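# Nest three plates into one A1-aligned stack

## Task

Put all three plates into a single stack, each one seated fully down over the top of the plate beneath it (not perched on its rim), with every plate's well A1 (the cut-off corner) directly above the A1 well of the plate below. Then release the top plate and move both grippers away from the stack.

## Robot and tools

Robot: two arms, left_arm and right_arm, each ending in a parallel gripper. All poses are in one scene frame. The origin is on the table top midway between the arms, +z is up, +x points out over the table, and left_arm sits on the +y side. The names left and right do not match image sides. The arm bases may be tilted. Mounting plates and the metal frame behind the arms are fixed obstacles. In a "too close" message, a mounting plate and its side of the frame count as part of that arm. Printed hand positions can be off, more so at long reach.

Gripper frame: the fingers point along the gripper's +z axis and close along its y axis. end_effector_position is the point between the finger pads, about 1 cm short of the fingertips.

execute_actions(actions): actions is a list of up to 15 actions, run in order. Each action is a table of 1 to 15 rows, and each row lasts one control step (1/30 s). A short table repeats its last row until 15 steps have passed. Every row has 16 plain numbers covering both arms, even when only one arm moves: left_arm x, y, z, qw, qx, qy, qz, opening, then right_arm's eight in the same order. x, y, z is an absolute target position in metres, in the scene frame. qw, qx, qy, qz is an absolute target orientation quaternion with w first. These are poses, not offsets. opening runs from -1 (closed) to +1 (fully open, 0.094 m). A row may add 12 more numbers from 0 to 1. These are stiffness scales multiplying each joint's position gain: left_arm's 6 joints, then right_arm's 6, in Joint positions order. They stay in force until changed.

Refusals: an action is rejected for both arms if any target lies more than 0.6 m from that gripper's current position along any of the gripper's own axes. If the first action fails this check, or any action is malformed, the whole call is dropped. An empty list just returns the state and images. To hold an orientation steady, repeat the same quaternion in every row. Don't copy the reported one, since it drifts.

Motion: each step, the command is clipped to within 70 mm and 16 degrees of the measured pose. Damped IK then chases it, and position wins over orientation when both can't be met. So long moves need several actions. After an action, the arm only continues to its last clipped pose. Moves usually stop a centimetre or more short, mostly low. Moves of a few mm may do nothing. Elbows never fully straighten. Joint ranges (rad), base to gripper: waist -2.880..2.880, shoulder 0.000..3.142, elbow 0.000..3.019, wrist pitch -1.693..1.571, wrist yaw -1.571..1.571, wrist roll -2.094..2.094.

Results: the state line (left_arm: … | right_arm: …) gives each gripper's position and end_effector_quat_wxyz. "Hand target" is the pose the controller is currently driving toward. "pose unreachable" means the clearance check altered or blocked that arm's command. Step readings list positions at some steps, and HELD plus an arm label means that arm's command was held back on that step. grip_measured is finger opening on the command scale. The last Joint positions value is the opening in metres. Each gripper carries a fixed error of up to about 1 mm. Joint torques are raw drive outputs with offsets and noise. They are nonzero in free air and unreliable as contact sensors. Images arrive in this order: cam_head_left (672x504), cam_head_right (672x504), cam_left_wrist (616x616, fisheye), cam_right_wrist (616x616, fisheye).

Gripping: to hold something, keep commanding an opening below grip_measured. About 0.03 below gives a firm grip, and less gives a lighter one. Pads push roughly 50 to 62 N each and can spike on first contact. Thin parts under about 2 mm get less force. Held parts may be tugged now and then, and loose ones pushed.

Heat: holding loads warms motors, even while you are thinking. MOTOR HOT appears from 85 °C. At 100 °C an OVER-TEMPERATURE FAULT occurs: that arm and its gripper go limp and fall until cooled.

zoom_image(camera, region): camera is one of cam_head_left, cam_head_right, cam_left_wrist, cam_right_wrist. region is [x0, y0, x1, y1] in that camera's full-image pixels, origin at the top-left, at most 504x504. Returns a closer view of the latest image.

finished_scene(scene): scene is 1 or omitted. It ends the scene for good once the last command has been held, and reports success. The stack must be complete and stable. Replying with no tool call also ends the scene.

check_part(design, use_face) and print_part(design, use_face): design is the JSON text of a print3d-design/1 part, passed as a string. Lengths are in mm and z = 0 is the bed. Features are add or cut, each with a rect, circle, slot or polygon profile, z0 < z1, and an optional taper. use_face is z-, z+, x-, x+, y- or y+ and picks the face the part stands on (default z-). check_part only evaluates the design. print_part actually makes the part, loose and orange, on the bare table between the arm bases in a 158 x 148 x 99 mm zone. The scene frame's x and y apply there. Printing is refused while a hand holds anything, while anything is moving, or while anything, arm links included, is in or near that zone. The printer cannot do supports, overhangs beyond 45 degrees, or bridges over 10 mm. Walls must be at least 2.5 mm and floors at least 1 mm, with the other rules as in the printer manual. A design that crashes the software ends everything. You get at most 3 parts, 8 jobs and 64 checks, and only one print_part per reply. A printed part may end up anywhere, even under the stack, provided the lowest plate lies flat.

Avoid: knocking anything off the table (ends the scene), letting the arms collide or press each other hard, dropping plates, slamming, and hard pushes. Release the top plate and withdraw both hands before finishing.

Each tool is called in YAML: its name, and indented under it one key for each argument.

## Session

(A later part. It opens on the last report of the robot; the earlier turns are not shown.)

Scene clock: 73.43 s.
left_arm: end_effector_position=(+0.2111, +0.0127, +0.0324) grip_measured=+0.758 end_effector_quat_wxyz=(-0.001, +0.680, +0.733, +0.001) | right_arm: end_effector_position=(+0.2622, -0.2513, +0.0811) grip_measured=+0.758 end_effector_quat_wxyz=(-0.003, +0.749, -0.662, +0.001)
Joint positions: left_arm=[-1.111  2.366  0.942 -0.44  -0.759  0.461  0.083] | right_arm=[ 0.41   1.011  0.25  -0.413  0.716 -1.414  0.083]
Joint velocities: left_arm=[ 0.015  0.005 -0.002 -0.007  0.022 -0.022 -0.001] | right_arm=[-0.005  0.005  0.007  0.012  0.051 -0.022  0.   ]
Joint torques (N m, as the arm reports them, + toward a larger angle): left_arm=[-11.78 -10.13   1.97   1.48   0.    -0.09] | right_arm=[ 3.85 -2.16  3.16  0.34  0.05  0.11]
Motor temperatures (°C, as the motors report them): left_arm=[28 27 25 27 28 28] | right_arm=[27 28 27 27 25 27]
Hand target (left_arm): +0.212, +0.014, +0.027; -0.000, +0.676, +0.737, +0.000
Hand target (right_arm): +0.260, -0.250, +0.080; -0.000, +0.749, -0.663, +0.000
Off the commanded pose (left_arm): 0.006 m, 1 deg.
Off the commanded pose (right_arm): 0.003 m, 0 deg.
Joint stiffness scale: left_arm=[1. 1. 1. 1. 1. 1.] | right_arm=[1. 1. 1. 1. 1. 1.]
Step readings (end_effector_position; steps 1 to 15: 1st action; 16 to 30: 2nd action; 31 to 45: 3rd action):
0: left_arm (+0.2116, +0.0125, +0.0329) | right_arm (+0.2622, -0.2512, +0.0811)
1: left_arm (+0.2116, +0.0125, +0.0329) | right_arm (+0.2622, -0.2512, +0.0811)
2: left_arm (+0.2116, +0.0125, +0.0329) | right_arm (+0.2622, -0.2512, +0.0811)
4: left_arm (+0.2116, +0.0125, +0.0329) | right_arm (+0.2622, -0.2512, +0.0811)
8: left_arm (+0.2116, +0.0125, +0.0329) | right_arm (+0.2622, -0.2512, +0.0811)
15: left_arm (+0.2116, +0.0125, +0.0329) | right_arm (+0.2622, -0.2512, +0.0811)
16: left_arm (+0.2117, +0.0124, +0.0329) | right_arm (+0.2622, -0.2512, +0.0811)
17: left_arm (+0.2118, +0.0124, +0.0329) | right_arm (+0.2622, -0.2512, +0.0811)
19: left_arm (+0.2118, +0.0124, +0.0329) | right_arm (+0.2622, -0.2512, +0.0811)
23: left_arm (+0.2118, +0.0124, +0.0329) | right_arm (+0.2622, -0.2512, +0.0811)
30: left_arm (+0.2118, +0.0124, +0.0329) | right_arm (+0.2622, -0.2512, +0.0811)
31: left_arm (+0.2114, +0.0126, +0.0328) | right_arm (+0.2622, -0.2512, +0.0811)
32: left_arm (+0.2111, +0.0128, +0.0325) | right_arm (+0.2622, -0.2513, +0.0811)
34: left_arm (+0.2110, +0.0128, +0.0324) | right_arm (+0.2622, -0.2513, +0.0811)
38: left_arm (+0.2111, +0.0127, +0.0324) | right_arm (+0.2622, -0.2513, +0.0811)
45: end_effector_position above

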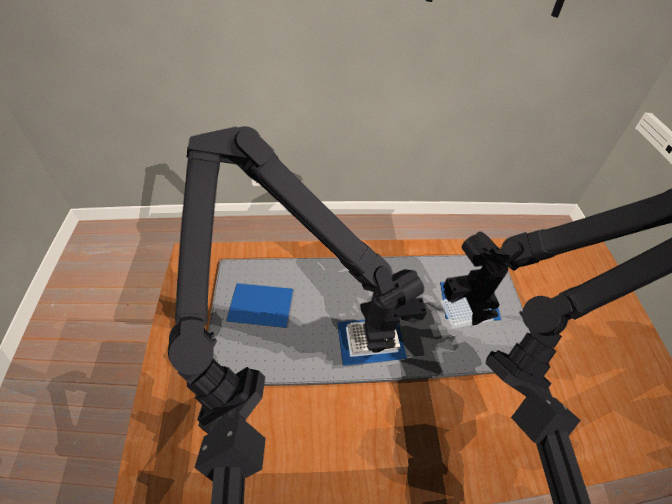

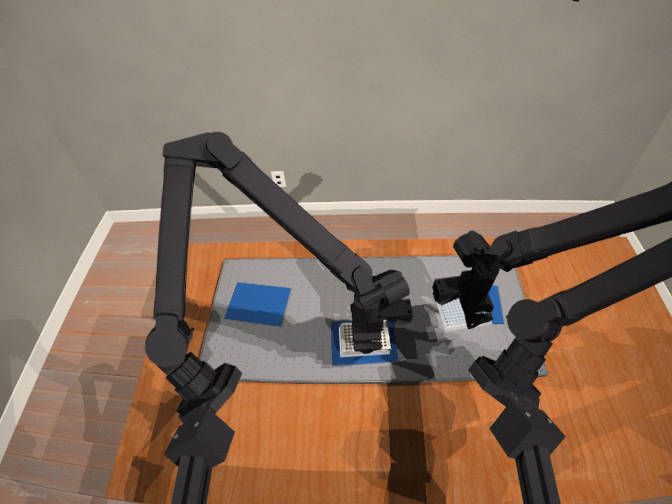

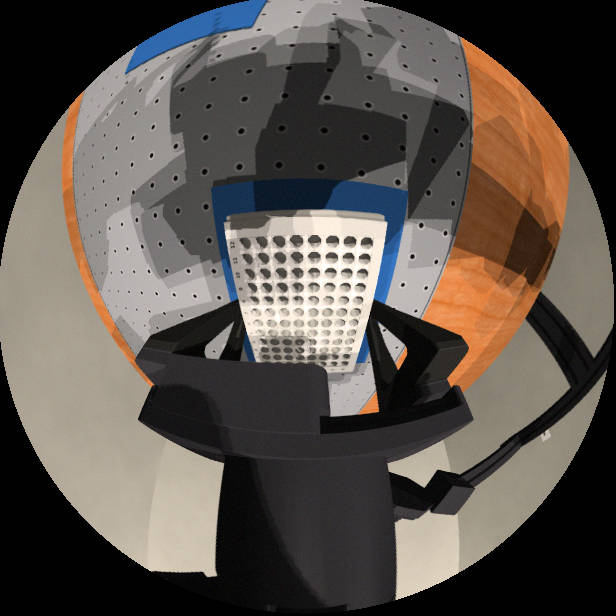

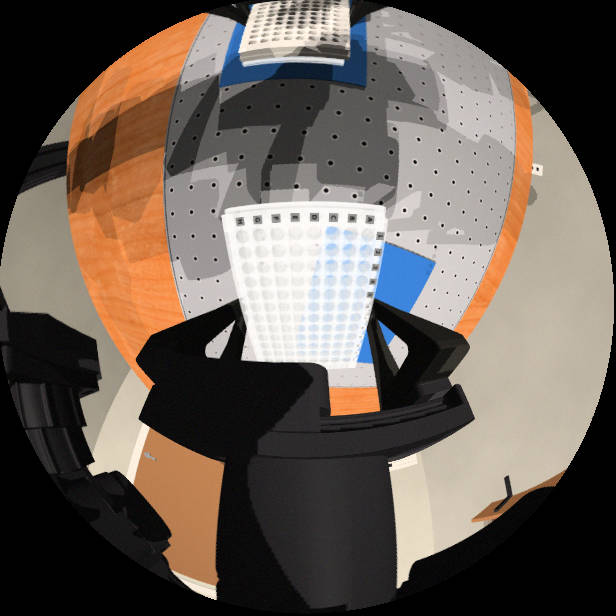

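execute_actions:
  actions:
    - [[0.210,0.016,0.028,0,0.676,0.737,0,0.71,0.26,-0.25,0.08,0,-0.749,0.663,0,0.71]]
    - [[0.208,0.018,0.028,0,0.676,0.737,0,0.71,0.26,-0.25,0.08,0,-0.749,0.663,0,0.71]]

zoom_image:
  camera: "cam_left_wrist"
  region: [180, 150, 430, 320]

zoom_image:
  camera: "cam_right_wrist"
  region: [210, 0, 380, 100]

Scene clock: 77.80 s.
left_arm: end_effector_position=(+0.2106, +0.0135, +0.0324) grip_measured=+0.758 end_effector_quat_wxyz=(+0.002, +0.678, +0.735, -0.000) | right_arm: end_effector_position=(+0.2622, -0.2513, +0.0811) grip_measured=+0.758 end_effector_quat_wxyz=(-0.003, +0.749, -0.662, +0.001)
Joint positions: left_arm=[-1.111  2.362  0.934 -0.426 -0.759  0.461  0.083] | right_arm=[ 0.41   1.011  0.25  -0.413  0.716 -1.414  0.083]
Joint velocities: left_arm=[-0.005 -0.015 -0.007 -0.012 -0.022  0.022  0.   ] | right_arm=[-0.005  0.005 -0.007 -0.012 -0.022  0.022 -0.001]
Joint torques (N m, as the arm reports them, + toward a larger angle): left_arm=[-12.11 -10.28   1.44   1.02   0.07  -0.15] | right_arm=[ 4.12 -2.09  3.23  0.34  0.03  0.12]
Motor temperatures (°C, as the motors report them): left_arm=[28 27 25 27 28 28] | right_arm=[27 28 27 27 25 27]
Hand target (left_arm): +0.208, +0.018, +0.028; -0.000, +0.676, +0.737, +0.000
Hand target (right_arm): +0.260, -0.250, +0.080; -0.000, +0.749, -0.663, -0.000
Off the commanded pose (left_arm): 0.007 m, 0 deg.
Off the commanded pose (right_arm): 0.003 m, 0 deg.
Joint stiffness scale: left_arm=[1. 1. 1. 1. 1. 1.] | right_arm=[1. 1. 1. 1. 1. 1.]
Step readings (end_effector_position; steps 1 to 15: 1st action; 16 to 30: 2nd action):
0: left_arm (+0.2111, +0.0127, +0.0324) | right_arm (+0.2622, -0.2513, +0.0811)
1: left_arm (+0.2108, +0.0129, +0.0323) | right_arm (+0.2622, -0.2513, +0.0811)
2: left_arm (+0.2108, +0.0130, +0.0323) | right_arm (+0.2622, -0.2513, +0.0811)
4: left_arm (+0.2109, +0.0130, +0.0324) | right_arm (+0.2622, -0.2513, +0.0811)
8: left_arm (+0.2109, +0.0130, +0.0324) | right_arm (+0.2622, -0.2513, +0.0811)
15: left_arm (+0.2109, +0.0130, +0.0324) | right_arm (+0.2622, -0.2513, +0.0811)
16: left_arm (+0.2107, +0.0133, +0.0323) | right_arm (+0.2622, -0.2513, +0.0811)
17: left_arm (+0.2107, +0.0134, +0.0324) | right_arm (+0.2622, -0.2513, +0.0811)
19: left_arm (+0.2108, +0.0134, +0.0325) | right_arm (+0.2622, -0.2513, +0.0811)
23: left_arm (+0.2106, +0.0135, +0.0324) | right_arm (+0.2622, -0.2513, +0.0811)
30: end_effector_position above

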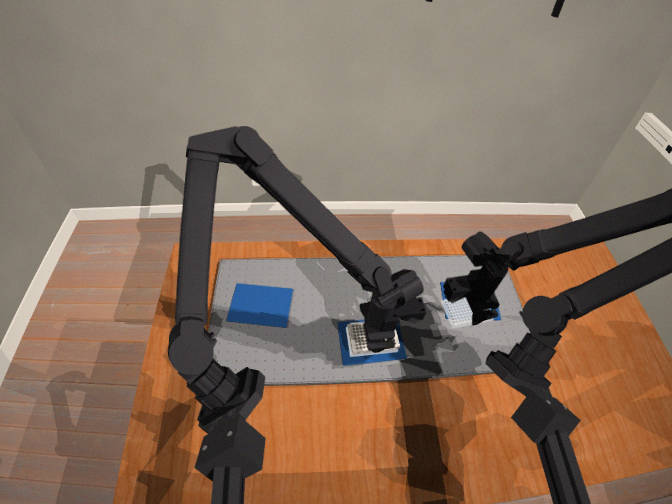

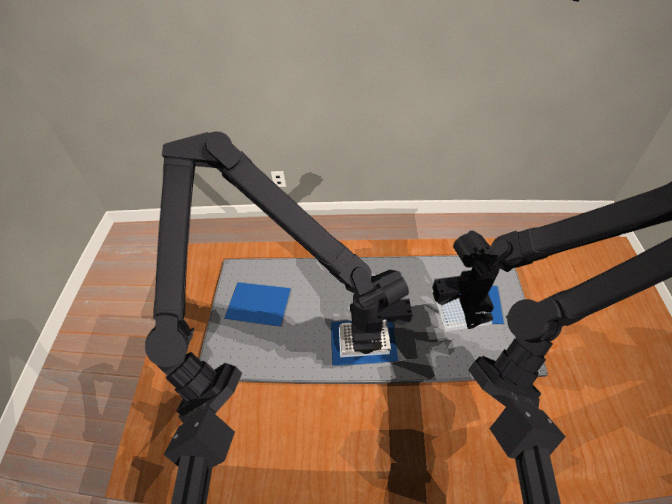

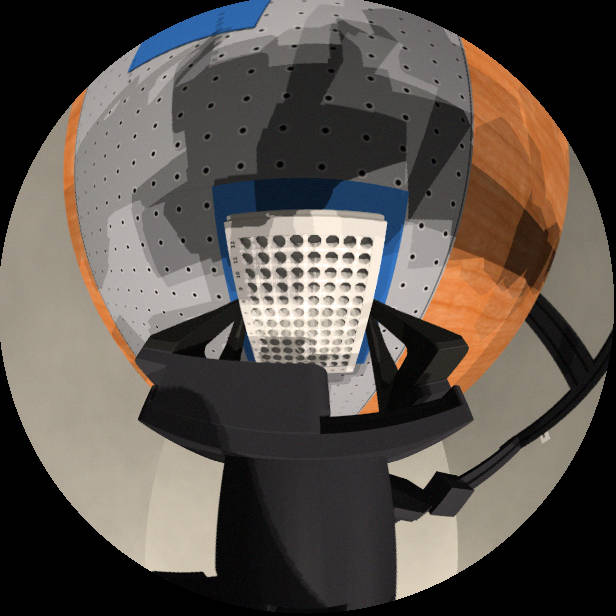

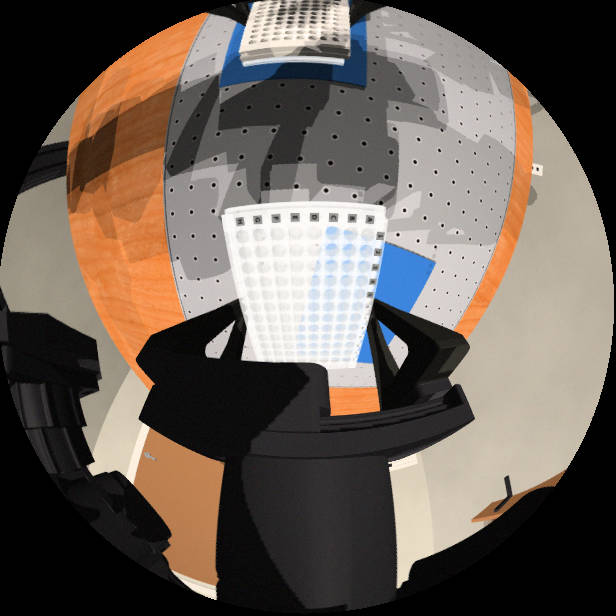

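Region (180, 150, 430, 320) of cam_left_wrist's 616x616 image, scaled by 2.016, with more detail than that image has; it fills the top 343 rows of this view, and the rest is white.

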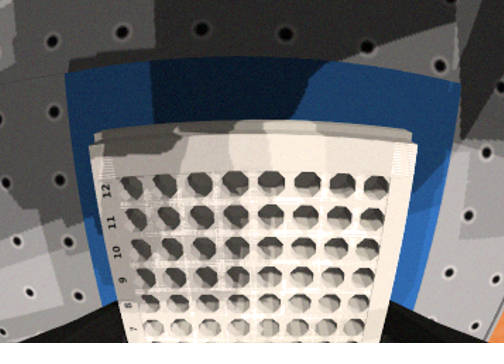

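Region (210, 0, 380, 100) of cam_right_wrist's 616x616 image, scaled by 2.965, with more detail than that image has; it fills the top 296 rows of this view, and the rest is white.

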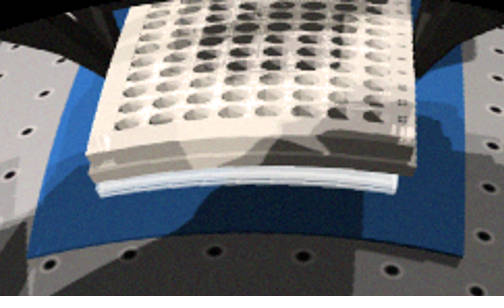

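execute_actions:
  actions:
    - [[0.206,0.020,0.029,0,0.682,0.731,0,0.71,0.26,-0.25,0.08,0,-0.749,0.663,0,0.71]]
    - [[0.204,0.022,0.029,0,0.682,0.731,0,0.71,0.26,-0.25,0.08,0,-0.749,0.663,0,0.71]]

zoom_image:
  camera: "cam_left_wrist"
  region: [180, 150, 430, 320]

zoom_image:
  camera: "cam_right_wrist"
  region: [210, 0, 380, 100]

Scene clock: 82.60 s.
left_arm: end_effector_position=(+0.2103, +0.0146, +0.0327) grip_measured=+0.758 end_effector_quat_wxyz=(+0.006, +0.676, +0.737, -0.001) | right_arm: end_effector_position=(+0.2622, -0.2513, +0.0811) grip_measured=+0.758 end_effector_quat_wxyz=(-0.003, +0.749, -0.662, +0.001)
Joint positions: left_arm=[-1.111  2.358  0.924 -0.411 -0.759  0.464  0.083] | right_arm=[ 0.41   1.011  0.25  -0.413  0.716 -1.414  0.083]
Joint velocities: left_arm=[ 0.005 -0.005  0.007 -0.027 -0.051  0.007  0.001] | right_arm=[-0.024  0.005 -0.002 -0.022 -0.037 -0.081  0.   ]
Joint torques (N m, as the arm reports them, + toward a larger angle): left_arm=[-12.3  -10.02   0.93   0.67   0.1   -0.06] | right_arm=[ 3.73 -2.18  3.3   0.39  0.03  0.13]
Motor temperatures (°C, as the motors report them): left_arm=[28 27 25 27 28 28] | right_arm=[27 28 27 27 25 27]
Hand target (left_arm): +0.204, +0.022, +0.029; -0.000, +0.682, +0.731, +0.000
Hand target (right_arm): +0.260, -0.250, +0.080; -0.000, +0.749, -0.663, -0.000
Off the commanded pose (left_arm): 0.010 m, 1 deg.
Off the commanded pose (right_arm): 0.003 m, 0 deg.
Joint stiffness scale: left_arm=[1. 1. 1. 1. 1. 1.] | right_arm=[1. 1. 1. 1. 1. 1.]
Step readings (end_effector_position; steps 1 to 15: 1st action; 16 to 30: 2nd action):
0: left_arm (+0.2106, +0.0135, +0.0324) | right_arm (+0.2622, -0.2513, +0.0811)
1: left_arm (+0.2106, +0.0136, +0.0324) | right_arm (+0.2622, -0.2513, +0.0811)
2: left_arm (+0.2106, +0.0137, +0.0325) | right_arm (+0.2622, -0.2513, +0.0811)
4: left_arm (+0.2105, +0.0139, +0.0325) | right_arm (+0.2622, -0.2513, +0.0811)
8: left_arm (+0.2106, +0.0139, +0.0326) | right_arm (+0.2622, -0.2513, +0.0811)
15: left_arm (+0.2106, +0.0139, +0.0326) | right_arm (+0.2622, -0.2513, +0.0811)
16: left_arm (+0.2103, +0.0142, +0.0325) | right_arm (+0.2622, -0.2513, +0.0811)
17: left_arm (+0.2102, +0.0143, +0.0325) | right_arm (+0.2622, -0.2513, +0.0811)
19: left_arm (+0.2101, +0.0146, +0.0326) | right_arm (+0.2622, -0.2513, +0.0811)
23: left_arm (+0.2103, +0.0146, +0.0327) | right_arm (+0.2622, -0.2513, +0.0811)
30: end_effector_position above

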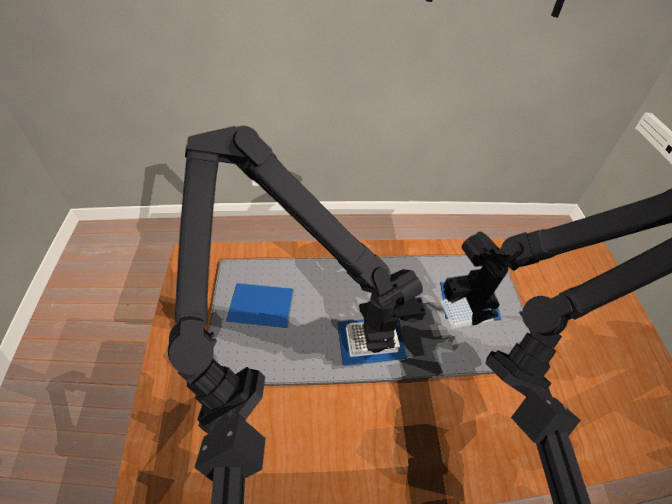

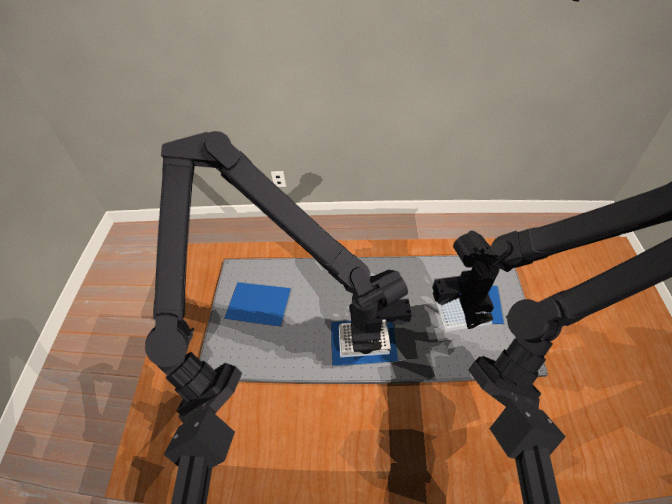

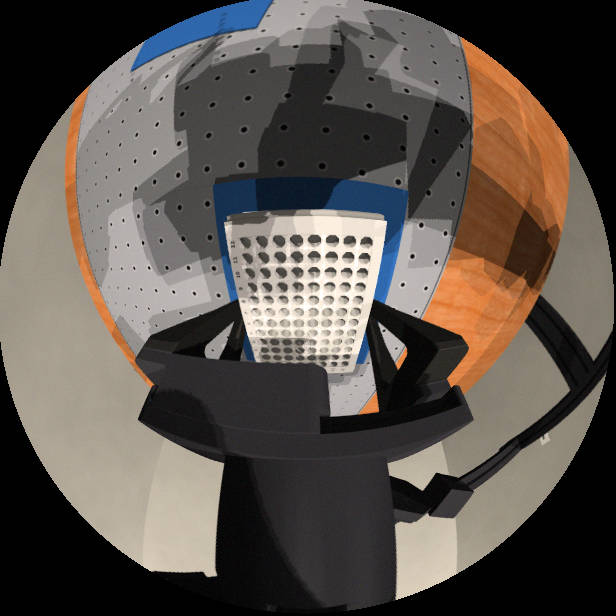

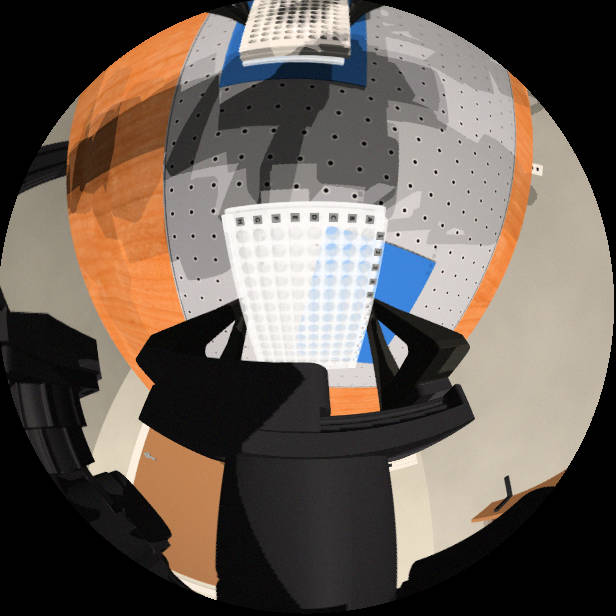

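Region (180, 150, 430, 320) of cam_left_wrist's 616x616 image, scaled by 2.016, with more detail than that image has; it fills the top 343 rows of this view, and the rest is white.

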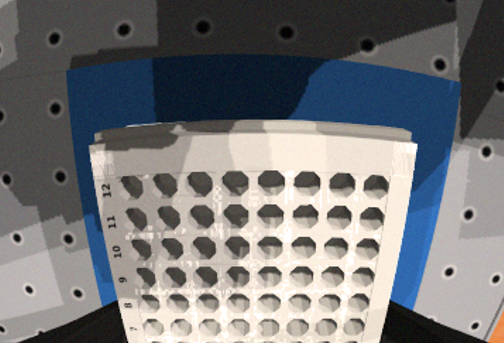

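Region (210, 0, 380, 100) of cam_right_wrist's 616x616 image, scaled by 2.965, with more detail than that image has; it fills the top 296 rows of this view, and the rest is white.

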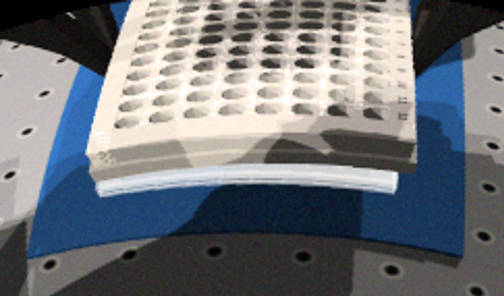

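Friction-bound; reduce the down load and correct yaw.

execute_actions:
  actions:
    - [[0.204,0.021,0.031,0,0.688,0.726,0,0.71,0.26,-0.25,0.08,0,-0.749,0.663,0,0.71]]
    - [[0.204,0.021,0.033,0,0.688,0.726,0,0.71,0.26,-0.25,0.08,0,-0.749,0.663,0,0.71]]

zoom_image:
  camera: "cam_left_wrist"
  region: [180, 150, 430, 320]

zoom_image:
  camera: "cam_right_wrist"
  region: [210, 0, 380, 100]

Scene clock: 89.40 s.
left_arm: end_effector_position=(+0.2104, +0.0144, +0.0329) grip_measured=+0.758 end_effector_quat_wxyz=(+0.006, +0.677, +0.736, -0.002) | right_arm: end_effector_position=(+0.2622, -0.2513, +0.0811) grip_measured=+0.758 end_effector_quat_wxyz=(-0.003, +0.749, -0.662, +0.001)
Joint positions: left_arm=[-1.111  2.357  0.924 -0.411 -0.758  0.466  0.083] | right_arm=[ 0.41   1.011  0.25  -0.413  0.716 -1.414  0.083]
Joint velocities: left_arm=[-0.005  0.005 -0.002  0.007 -0.007  0.007 -0.002] | right_arm=[ 0.005 -0.005  0.002  0.002 -0.066 -0.051 -0.001]
Joint torques (N m, as the arm reports them, + toward a larger angle): left_arm=[-13.19 -10.73   1.25   0.03   0.15  -0.05] | right_arm=[ 3.81 -2.29  3.2   0.3   0.05  0.13]
Motor temperatures (°C, as the motors report them): left_arm=[28 27 25 27 28 28] | right_arm=[27 28 27 27 25 27]
Hand target (left_arm): +0.204, +0.021, +0.033; -0.000, +0.688, +0.726, -0.000
Hand target (right_arm): +0.260, -0.250, +0.080; -0.000, +0.749, -0.663, -0.000
Off the commanded pose (left_arm): 0.009 m, 2 deg.
Off the commanded pose (right_arm): 0.003 m, 0 deg.
Joint stiffness scale: left_arm=[1. 1. 1. 1. 1. 1.] | right_arm=[1. 1. 1. 1. 1. 1.]
Step readings (end_effector_position; steps 1 to 15: 1st action; 16 to 30: 2nd action):
0: left_arm (+0.2103, +0.0146, +0.0327) | right_arm (+0.2622, -0.2513, +0.0811)
1: left_arm (+0.2103, +0.0146, +0.0327) | right_arm (+0.2622, -0.2513, +0.0811)
2: left_arm (+0.2102, +0.0145, +0.0327) | right_arm (+0.2622, -0.2513, +0.0811)
4: left_arm (+0.2102, +0.0145, +0.0327) | right_arm (+0.2622, -0.2513, +0.0811)
8: left_arm (+0.2102, +0.0145, +0.0327) | right_arm (+0.2622, -0.2513, +0.0811)
15: left_arm (+0.2102, +0.0145, +0.0327) | right_arm (+0.2622, -0.2513, +0.0811)
16: left_arm (+0.2103, +0.0145, +0.0328) | right_arm (+0.2622, -0.2513, +0.0811)
17: left_arm (+0.2102, +0.0144, +0.0328) | right_arm (+0.2622, -0.2513, +0.0811)
19: left_arm (+0.2104, +0.0144, +0.0329) | right_arm (+0.2622, -0.2513, +0.0811)
23: left_arm (+0.2104, +0.0144, +0.0329) | right_arm (+0.2622, -0.2513, +0.0811)
30: end_effector_position above

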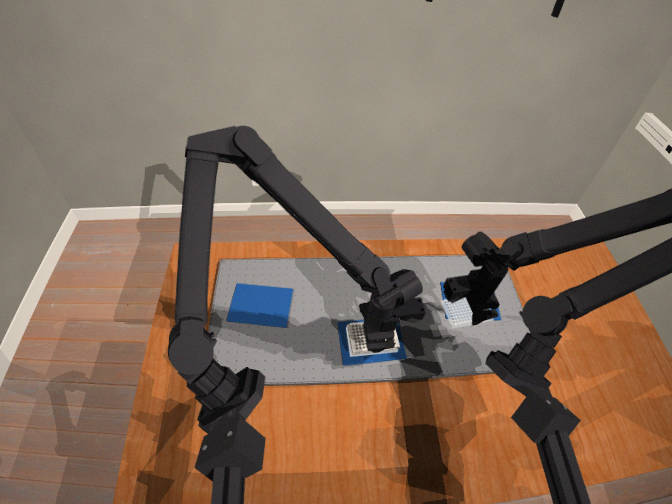

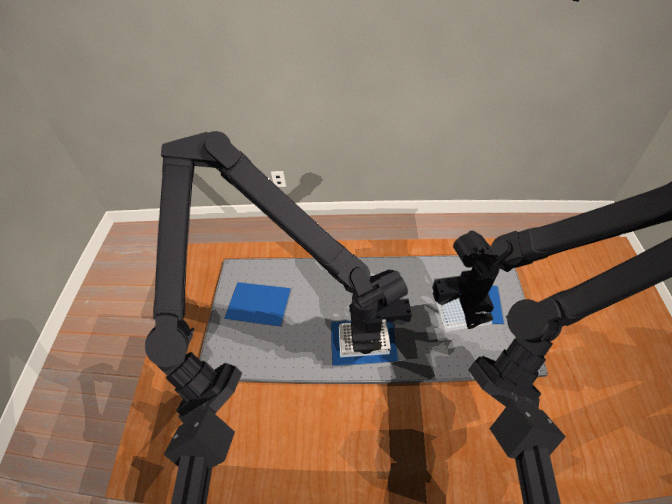

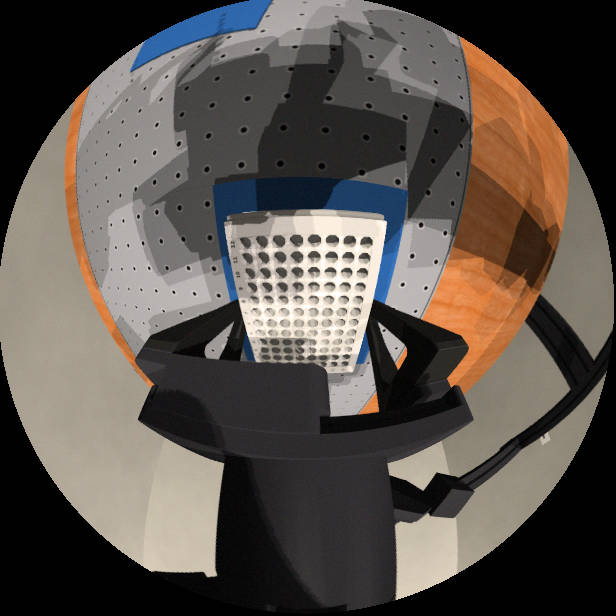

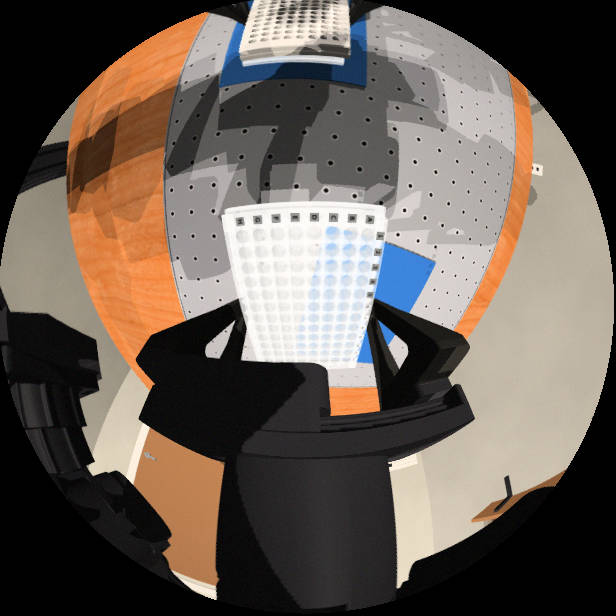

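Region (180, 150, 430, 320) of cam_left_wrist's 616x616 image, scaled by 2.016, with more detail than that image has; it fills the top 343 rows of this view, and the rest is white.

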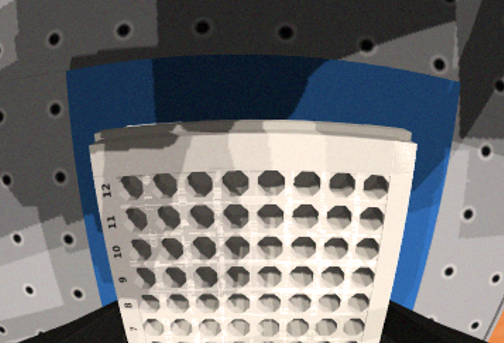

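Region (210, 0, 380, 100) of cam_right_wrist's 616x616 image, scaled by 2.965, with more detail than that image has; it fills the top 296 rows of this view, and the rest is white.

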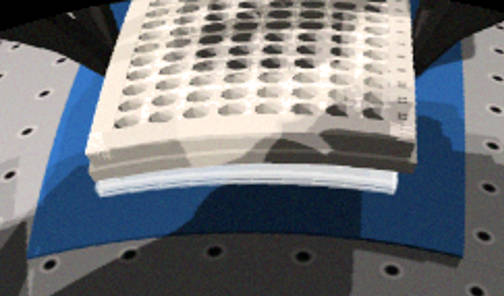

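execute_actions:
  actions:
    - [[0.203,0.021,0.035,0,0.69,0.724,0,0.71,0.26,-0.25,0.08,0,-0.749,0.663,0,0.71]]
    - [[0.202,0.021,0.037,0,0.69,0.724,0,0.71,0.26,-0.25,0.08,0,-0.749,0.663,0,0.71]]

zoom_image:
  camera: "cam_left_wrist"
  region: [180, 150, 430, 320]

zoom_image:
  camera: "cam_right_wrist"
  region: [210, 0, 380, 100]

zoom_image:
  camera: "cam_head_left"
  region: [330, 305, 414, 375]

Scene clock: 95.83 s.
left_arm: end_effector_position=(+0.2103, +0.0143, +0.0330) grip_measured=+0.758 end_effector_quat_wxyz=(+0.006, +0.677, +0.736, -0.002) | right_arm: end_effector_position=(+0.2622, -0.2513, +0.0811) grip_measured=+0.758 end_effector_quat_wxyz=(-0.003, +0.749, -0.662, +0.001)
Joint positions: left_arm=[-1.111  2.357  0.924 -0.411 -0.756  0.466  0.083] | right_arm=[ 0.41   1.011  0.25  -0.413  0.716 -1.414  0.083]
Joint velocities: left_arm=[ 0.005 -0.015  0.007 -0.007  0.007  0.007  0.   ] | right_arm=[-0.005 -0.015 -0.002  0.032 -0.022 -0.007  0.   ]
Joint torques (N m, as the arm reports them, + toward a larger angle): left_arm=[-14.25 -11.     1.2   -0.53   0.27  -0.13] | right_arm=[ 3.97 -2.1   3.21  0.3   0.04  0.11]
Motor temperatures (°C, as the motors report them): left_arm=[28 28 25 27 28 28] | right_arm=[27 28 27 27 25 27]
Hand target (left_arm): +0.202, +0.021, +0.037; -0.000, +0.690, +0.724, +0.000
Hand target (right_arm): +0.260, -0.250, +0.080; -0.000, +0.749, -0.663, -0.000
Off the commanded pose (left_arm): 0.011 m, 2 deg.
Off the commanded pose (right_arm): 0.003 m, 0 deg.
Joint stiffness scale: left_arm=[1. 1. 1. 1. 1. 1.] | right_arm=[1. 1. 1. 1. 1. 1.]
Step readings (end_effector_position; steps 1 to 15: 1st action; 16 to 30: 2nd action):
0: left_arm (+0.2104, +0.0144, +0.0329) | right_arm (+0.2622, -0.2513, +0.0811)
1: left_arm (+0.2103, +0.0144, +0.0329) | right_arm (+0.2622, -0.2513, +0.0811)
2: left_arm (+0.2103, +0.0144, +0.0329) | right_arm (+0.2622, -0.2513, +0.0811)
4: left_arm (+0.2103, +0.0144, +0.0329) | right_arm (+0.2622, -0.2513, +0.0811)
8: left_arm (+0.2103, +0.0144, +0.0329) | right_arm (+0.2622, -0.2513, +0.0811)
15: left_arm (+0.2103, +0.0144, +0.0329) | right_arm (+0.2622, -0.2513, +0.0811)
16: left_arm (+0.2103, +0.0143, +0.0329) | right_arm (+0.2622, -0.2513, +0.0811)
17: left_arm (+0.2104, +0.0143, +0.0330) | right_arm (+0.2622, -0.2513, +0.0811)
19: left_arm (+0.2103, +0.0143, +0.0330) | right_arm (+0.2622, -0.2513, +0.0811)
23: left_arm (+0.2103, +0.0143, +0.0330) | right_arm (+0.2622, -0.2513, +0.0811)
30: end_effector_position above

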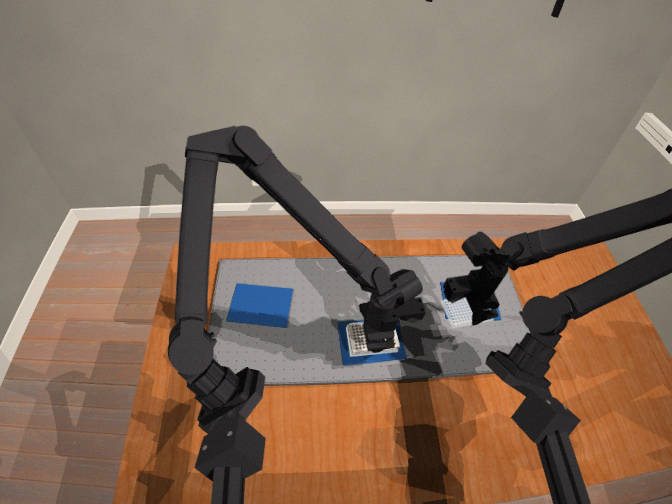

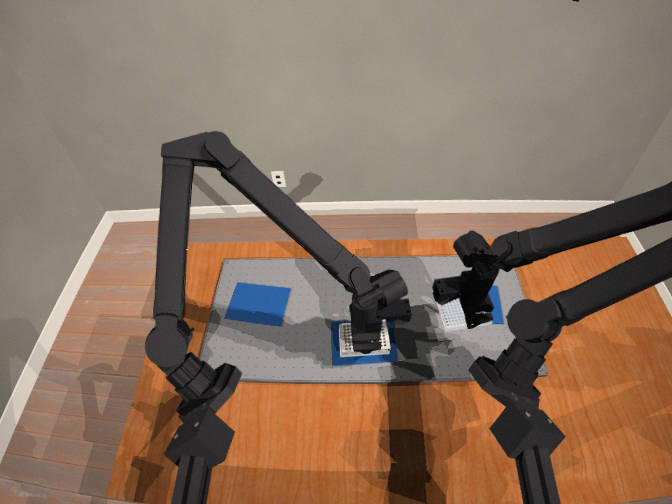

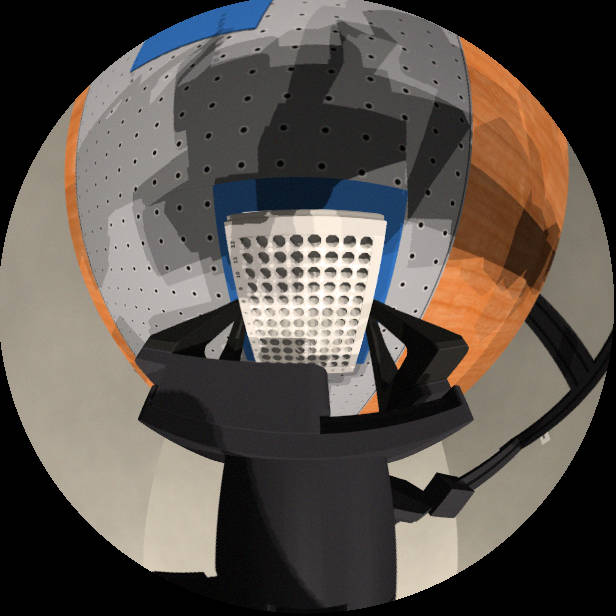

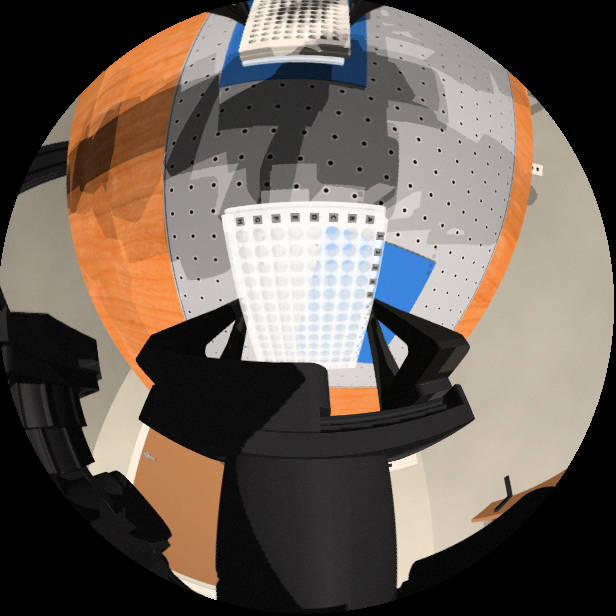

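Region (180, 150, 430, 320) of cam_left_wrist's 616x616 image, scaled by 2.016, with more detail than that image has; it fills the top 343 rows of this view, and the rest is white.

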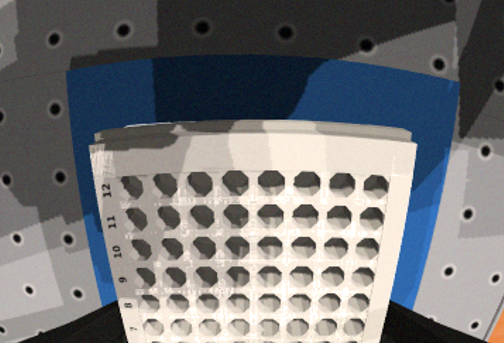

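Region (210, 0, 380, 100) of cam_right_wrist's 616x616 image, scaled by 2.965, with more detail than that image has; it fills the top 296 rows of this view, and the rest is white.

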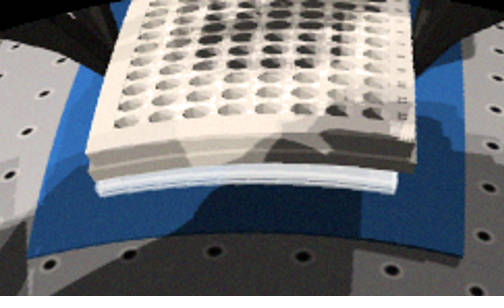

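Region (330, 305, 414, 375) of cam_head_left's 672x504 image, scaled by 6.000, with more detail than that image has.

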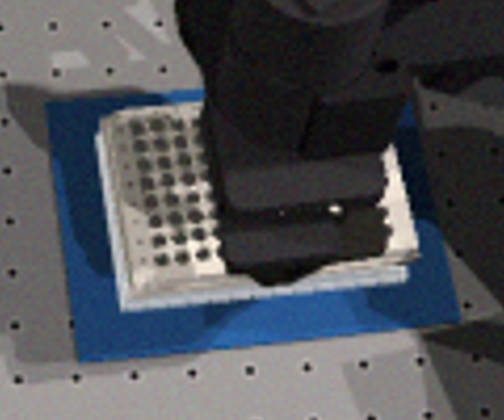

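execute_actions:
  actions:
    - [[0.203,0.024,0.055,0,0.676,0.737,0,0.71,0.26,-0.25,0.08,0,-0.749,0.663,0,0.71]]
    - [[0.213,0.011,0.046,0,0.676,0.737,0,0.71,0.26,-0.25,0.08,0,-0.749,0.663,0,0.71]]
    - [[0.215,0.009,0.038,0,0.676,0.737,0,0.71,0.26,-0.25,0.08,0,-0.749,0.663,0,0.71]]
    - [[0.215,0.009,0.033,0,0.676,0.737,0,0.71,0.26,-0.25,0.08,0,-0.749,0.663,0,0.71]]

zoom_image:
  camera: "cam_left_wrist"
  region: [180, 150, 430, 320]

zoom_image:
  camera: "cam_right_wrist"
  region: [210, 0, 380, 100]

zoom_image:
  camera: "cam_head_left"
  region: [330, 305, 414, 375]

Scene clock: 109.10 s.
left_arm: end_effector_position=(+0.2067, +0.0179, +0.0361) grip_measured=+0.758 end_effector_quat_wxyz=(-0.007, +0.681, +0.732, +0.002) | right_arm: end_effector_position=(+0.2622, -0.2513, +0.0811) grip_measured=+0.758 end_effector_quat_wxyz=(-0.003, +0.749, -0.662, +0.001)
Joint positions: left_arm=[-1.12   2.357  0.932 -0.462 -0.755  0.442  0.083] | right_arm=[ 0.41   1.011  0.25  -0.413  0.716 -1.414  0.083]
Joint velocities: left_arm=[-0.015 -0.015  0.012 -0.002 -0.037  0.037  0.001] | right_arm=[ 0.005  0.005  0.002 -0.002 -0.051 -0.037  0.   ]
Joint torques (N m, as the arm reports them, + toward a larger angle): left_arm=[-11.84 -10.13   4.15   1.06  -0.03  -0.07] | right_arm=[ 4.02 -2.21  3.21  0.31  0.05  0.12]
Motor temperatures (°C, as the motors report them): left_arm=[28 28 25 27 28 28] | right_arm=[27 28 27 27 25 27]
Hand target (left_arm): +0.215, +0.009, +0.033; +0.000, +0.676, +0.737, +0.000
Hand target (right_arm): +0.260, -0.250, +0.080; -0.000, +0.749, -0.663, -0.000
Off the commanded pose (left_arm): 0.013 m, 1 deg.
Off the commanded pose (right_arm): 0.003 m, 0 deg.
Joint stiffness scale: left_arm=[1. 1. 1. 1. 1. 1.] | right_arm=[1. 1. 1. 1. 1. 1.]
Step readings (end_effector_position; steps 1 to 15: 1st action; 16 to 30: 2nd action; 31 to 45: 3rd action; 46 to 60: 4th action):
0: left_arm (+0.2103, +0.0143, +0.0330) | right_arm (+0.2622, -0.2513, +0.0811)
1: left_arm (+0.2096, +0.0150, +0.0340) | right_arm (+0.2622, -0.2513, +0.0811)
2: left_arm (+0.2076, +0.0182, +0.0351) | right_arm (+0.2622, -0.2513, +0.0811)
4: left_arm (+0.2034, +0.0248, +0.0383) | right_arm (+0.2622, -0.2513, +0.0811)
8: left_arm (+0.1994, +0.0287, +0.0413) | right_arm (+0.2622, -0.2513, +0.0811)
15: left_arm (+0.1992, +0.0288, +0.0416) | right_arm (+0.2622, -0.2513, +0.0811)
16: left_arm (+0.1997, +0.0282, +0.0416) | right_arm (+0.2622, -0.2513, +0.0811)
17: left_arm (+0.2005, +0.0271, +0.0418) | right_arm (+0.2622, -0.2513, +0.0811)
19: left_arm (+0.2039, +0.0232, +0.0429) | right_arm (+0.2622, -0.2513, +0.0811)
23: left_arm (+0.2091, +0.0175, +0.0445) | right_arm (+0.2622, -0.2513, +0.0811)
30: left_arm (+0.2093, +0.0172, +0.0446) | right_arm (+0.2622, -0.2513, +0.0811)
31: left_arm (+0.2092, +0.0174, +0.0443) | right_arm (+0.2622, -0.2513, +0.0811)
32: left_arm (+0.2093, +0.0173, +0.0441) | right_arm (+0.2622, -0.2513, +0.0811)
34: left_arm (+0.2083, +0.0170, +0.0429) | right_arm (+0.2622, -0.2513, +0.0811)
38: left_arm (+0.2058, +0.0176, +0.0408) | right_arm (+0.2622, -0.2513, +0.0811)
45: left_arm (+0.2054, +0.0177, +0.0405) | right_arm (+0.2622, -0.2513, +0.0811)
46: left_arm (+0.2059, +0.0175, +0.0403) | right_arm (+0.2622, -0.2513, +0.0811)
47: left_arm (+0.2063, +0.0171, +0.0398) | right_arm (+0.2622, -0.2513, +0.0811)
49: left_arm (+0.2070, +0.0170, +0.0384) | right_arm (+0.2622, -0.2513, +0.0811)
53: left_arm (+0.2067, +0.0179, +0.0363) | right_arm (+0.2622, -0.2513, +0.0811)
60: end_effector_position above

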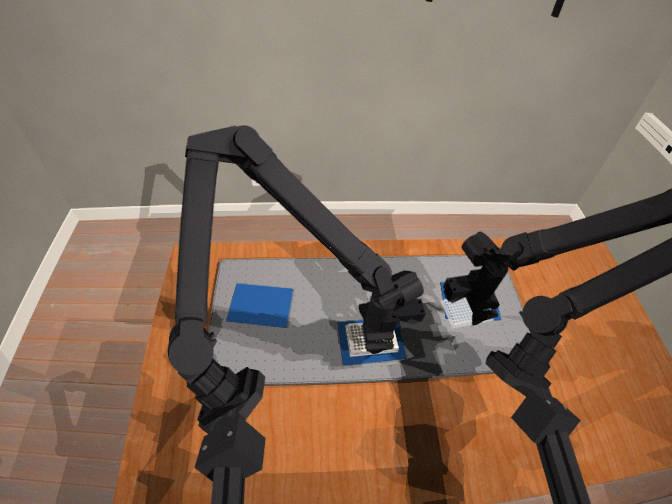

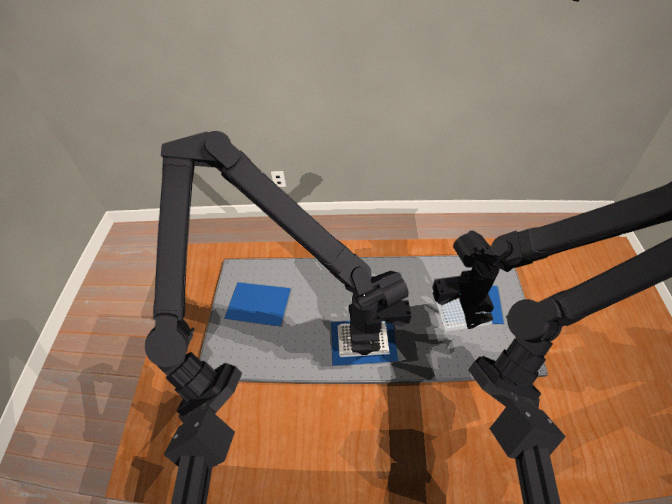

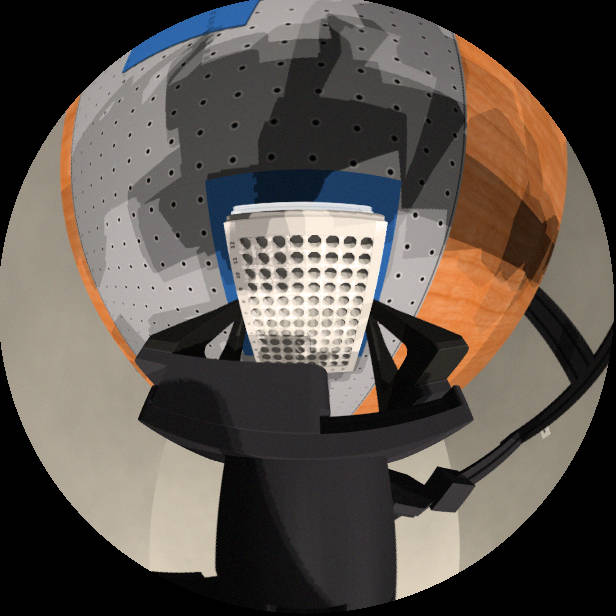

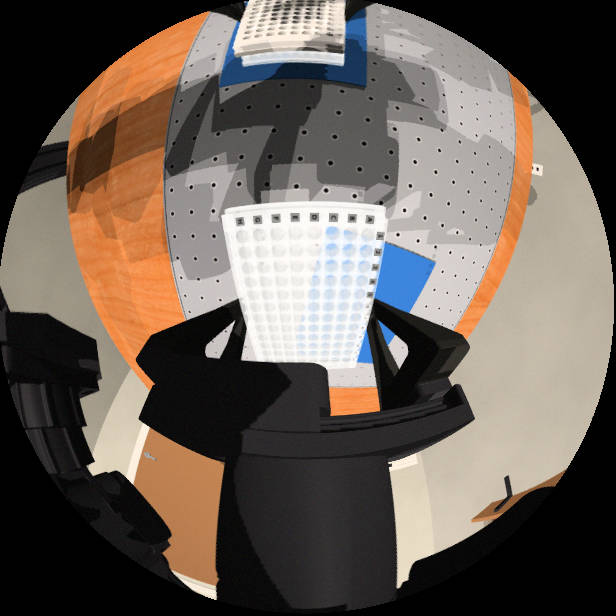

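Region (180, 150, 430, 320) of cam_left_wrist's 616x616 image, scaled by 2.016, with more detail than that image has; it fills the top 343 rows of this view, and the rest is white.

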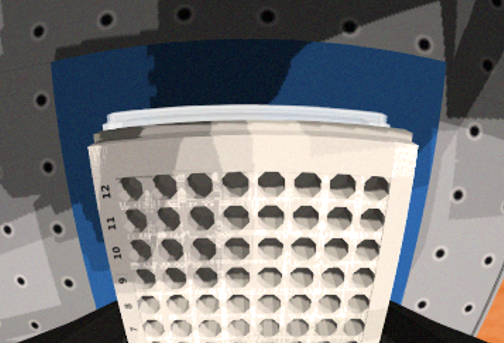

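Region (210, 0, 380, 100) of cam_right_wrist's 616x616 image, scaled by 2.965, with more detail than that image has; it fills the top 296 rows of this view, and the rest is white.

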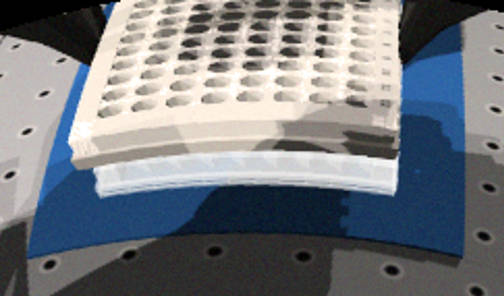

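Region (330, 305, 414, 375) of cam_head_left's 672x504 image, scaled by 6.000, with more detail than that image has.

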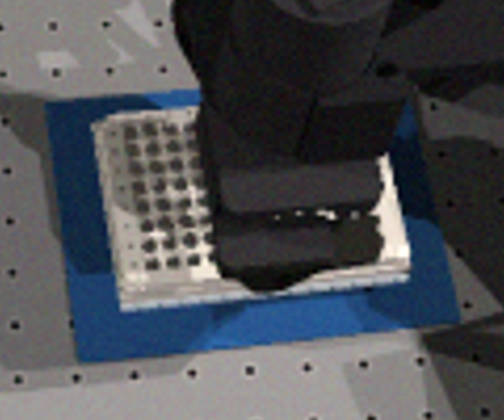

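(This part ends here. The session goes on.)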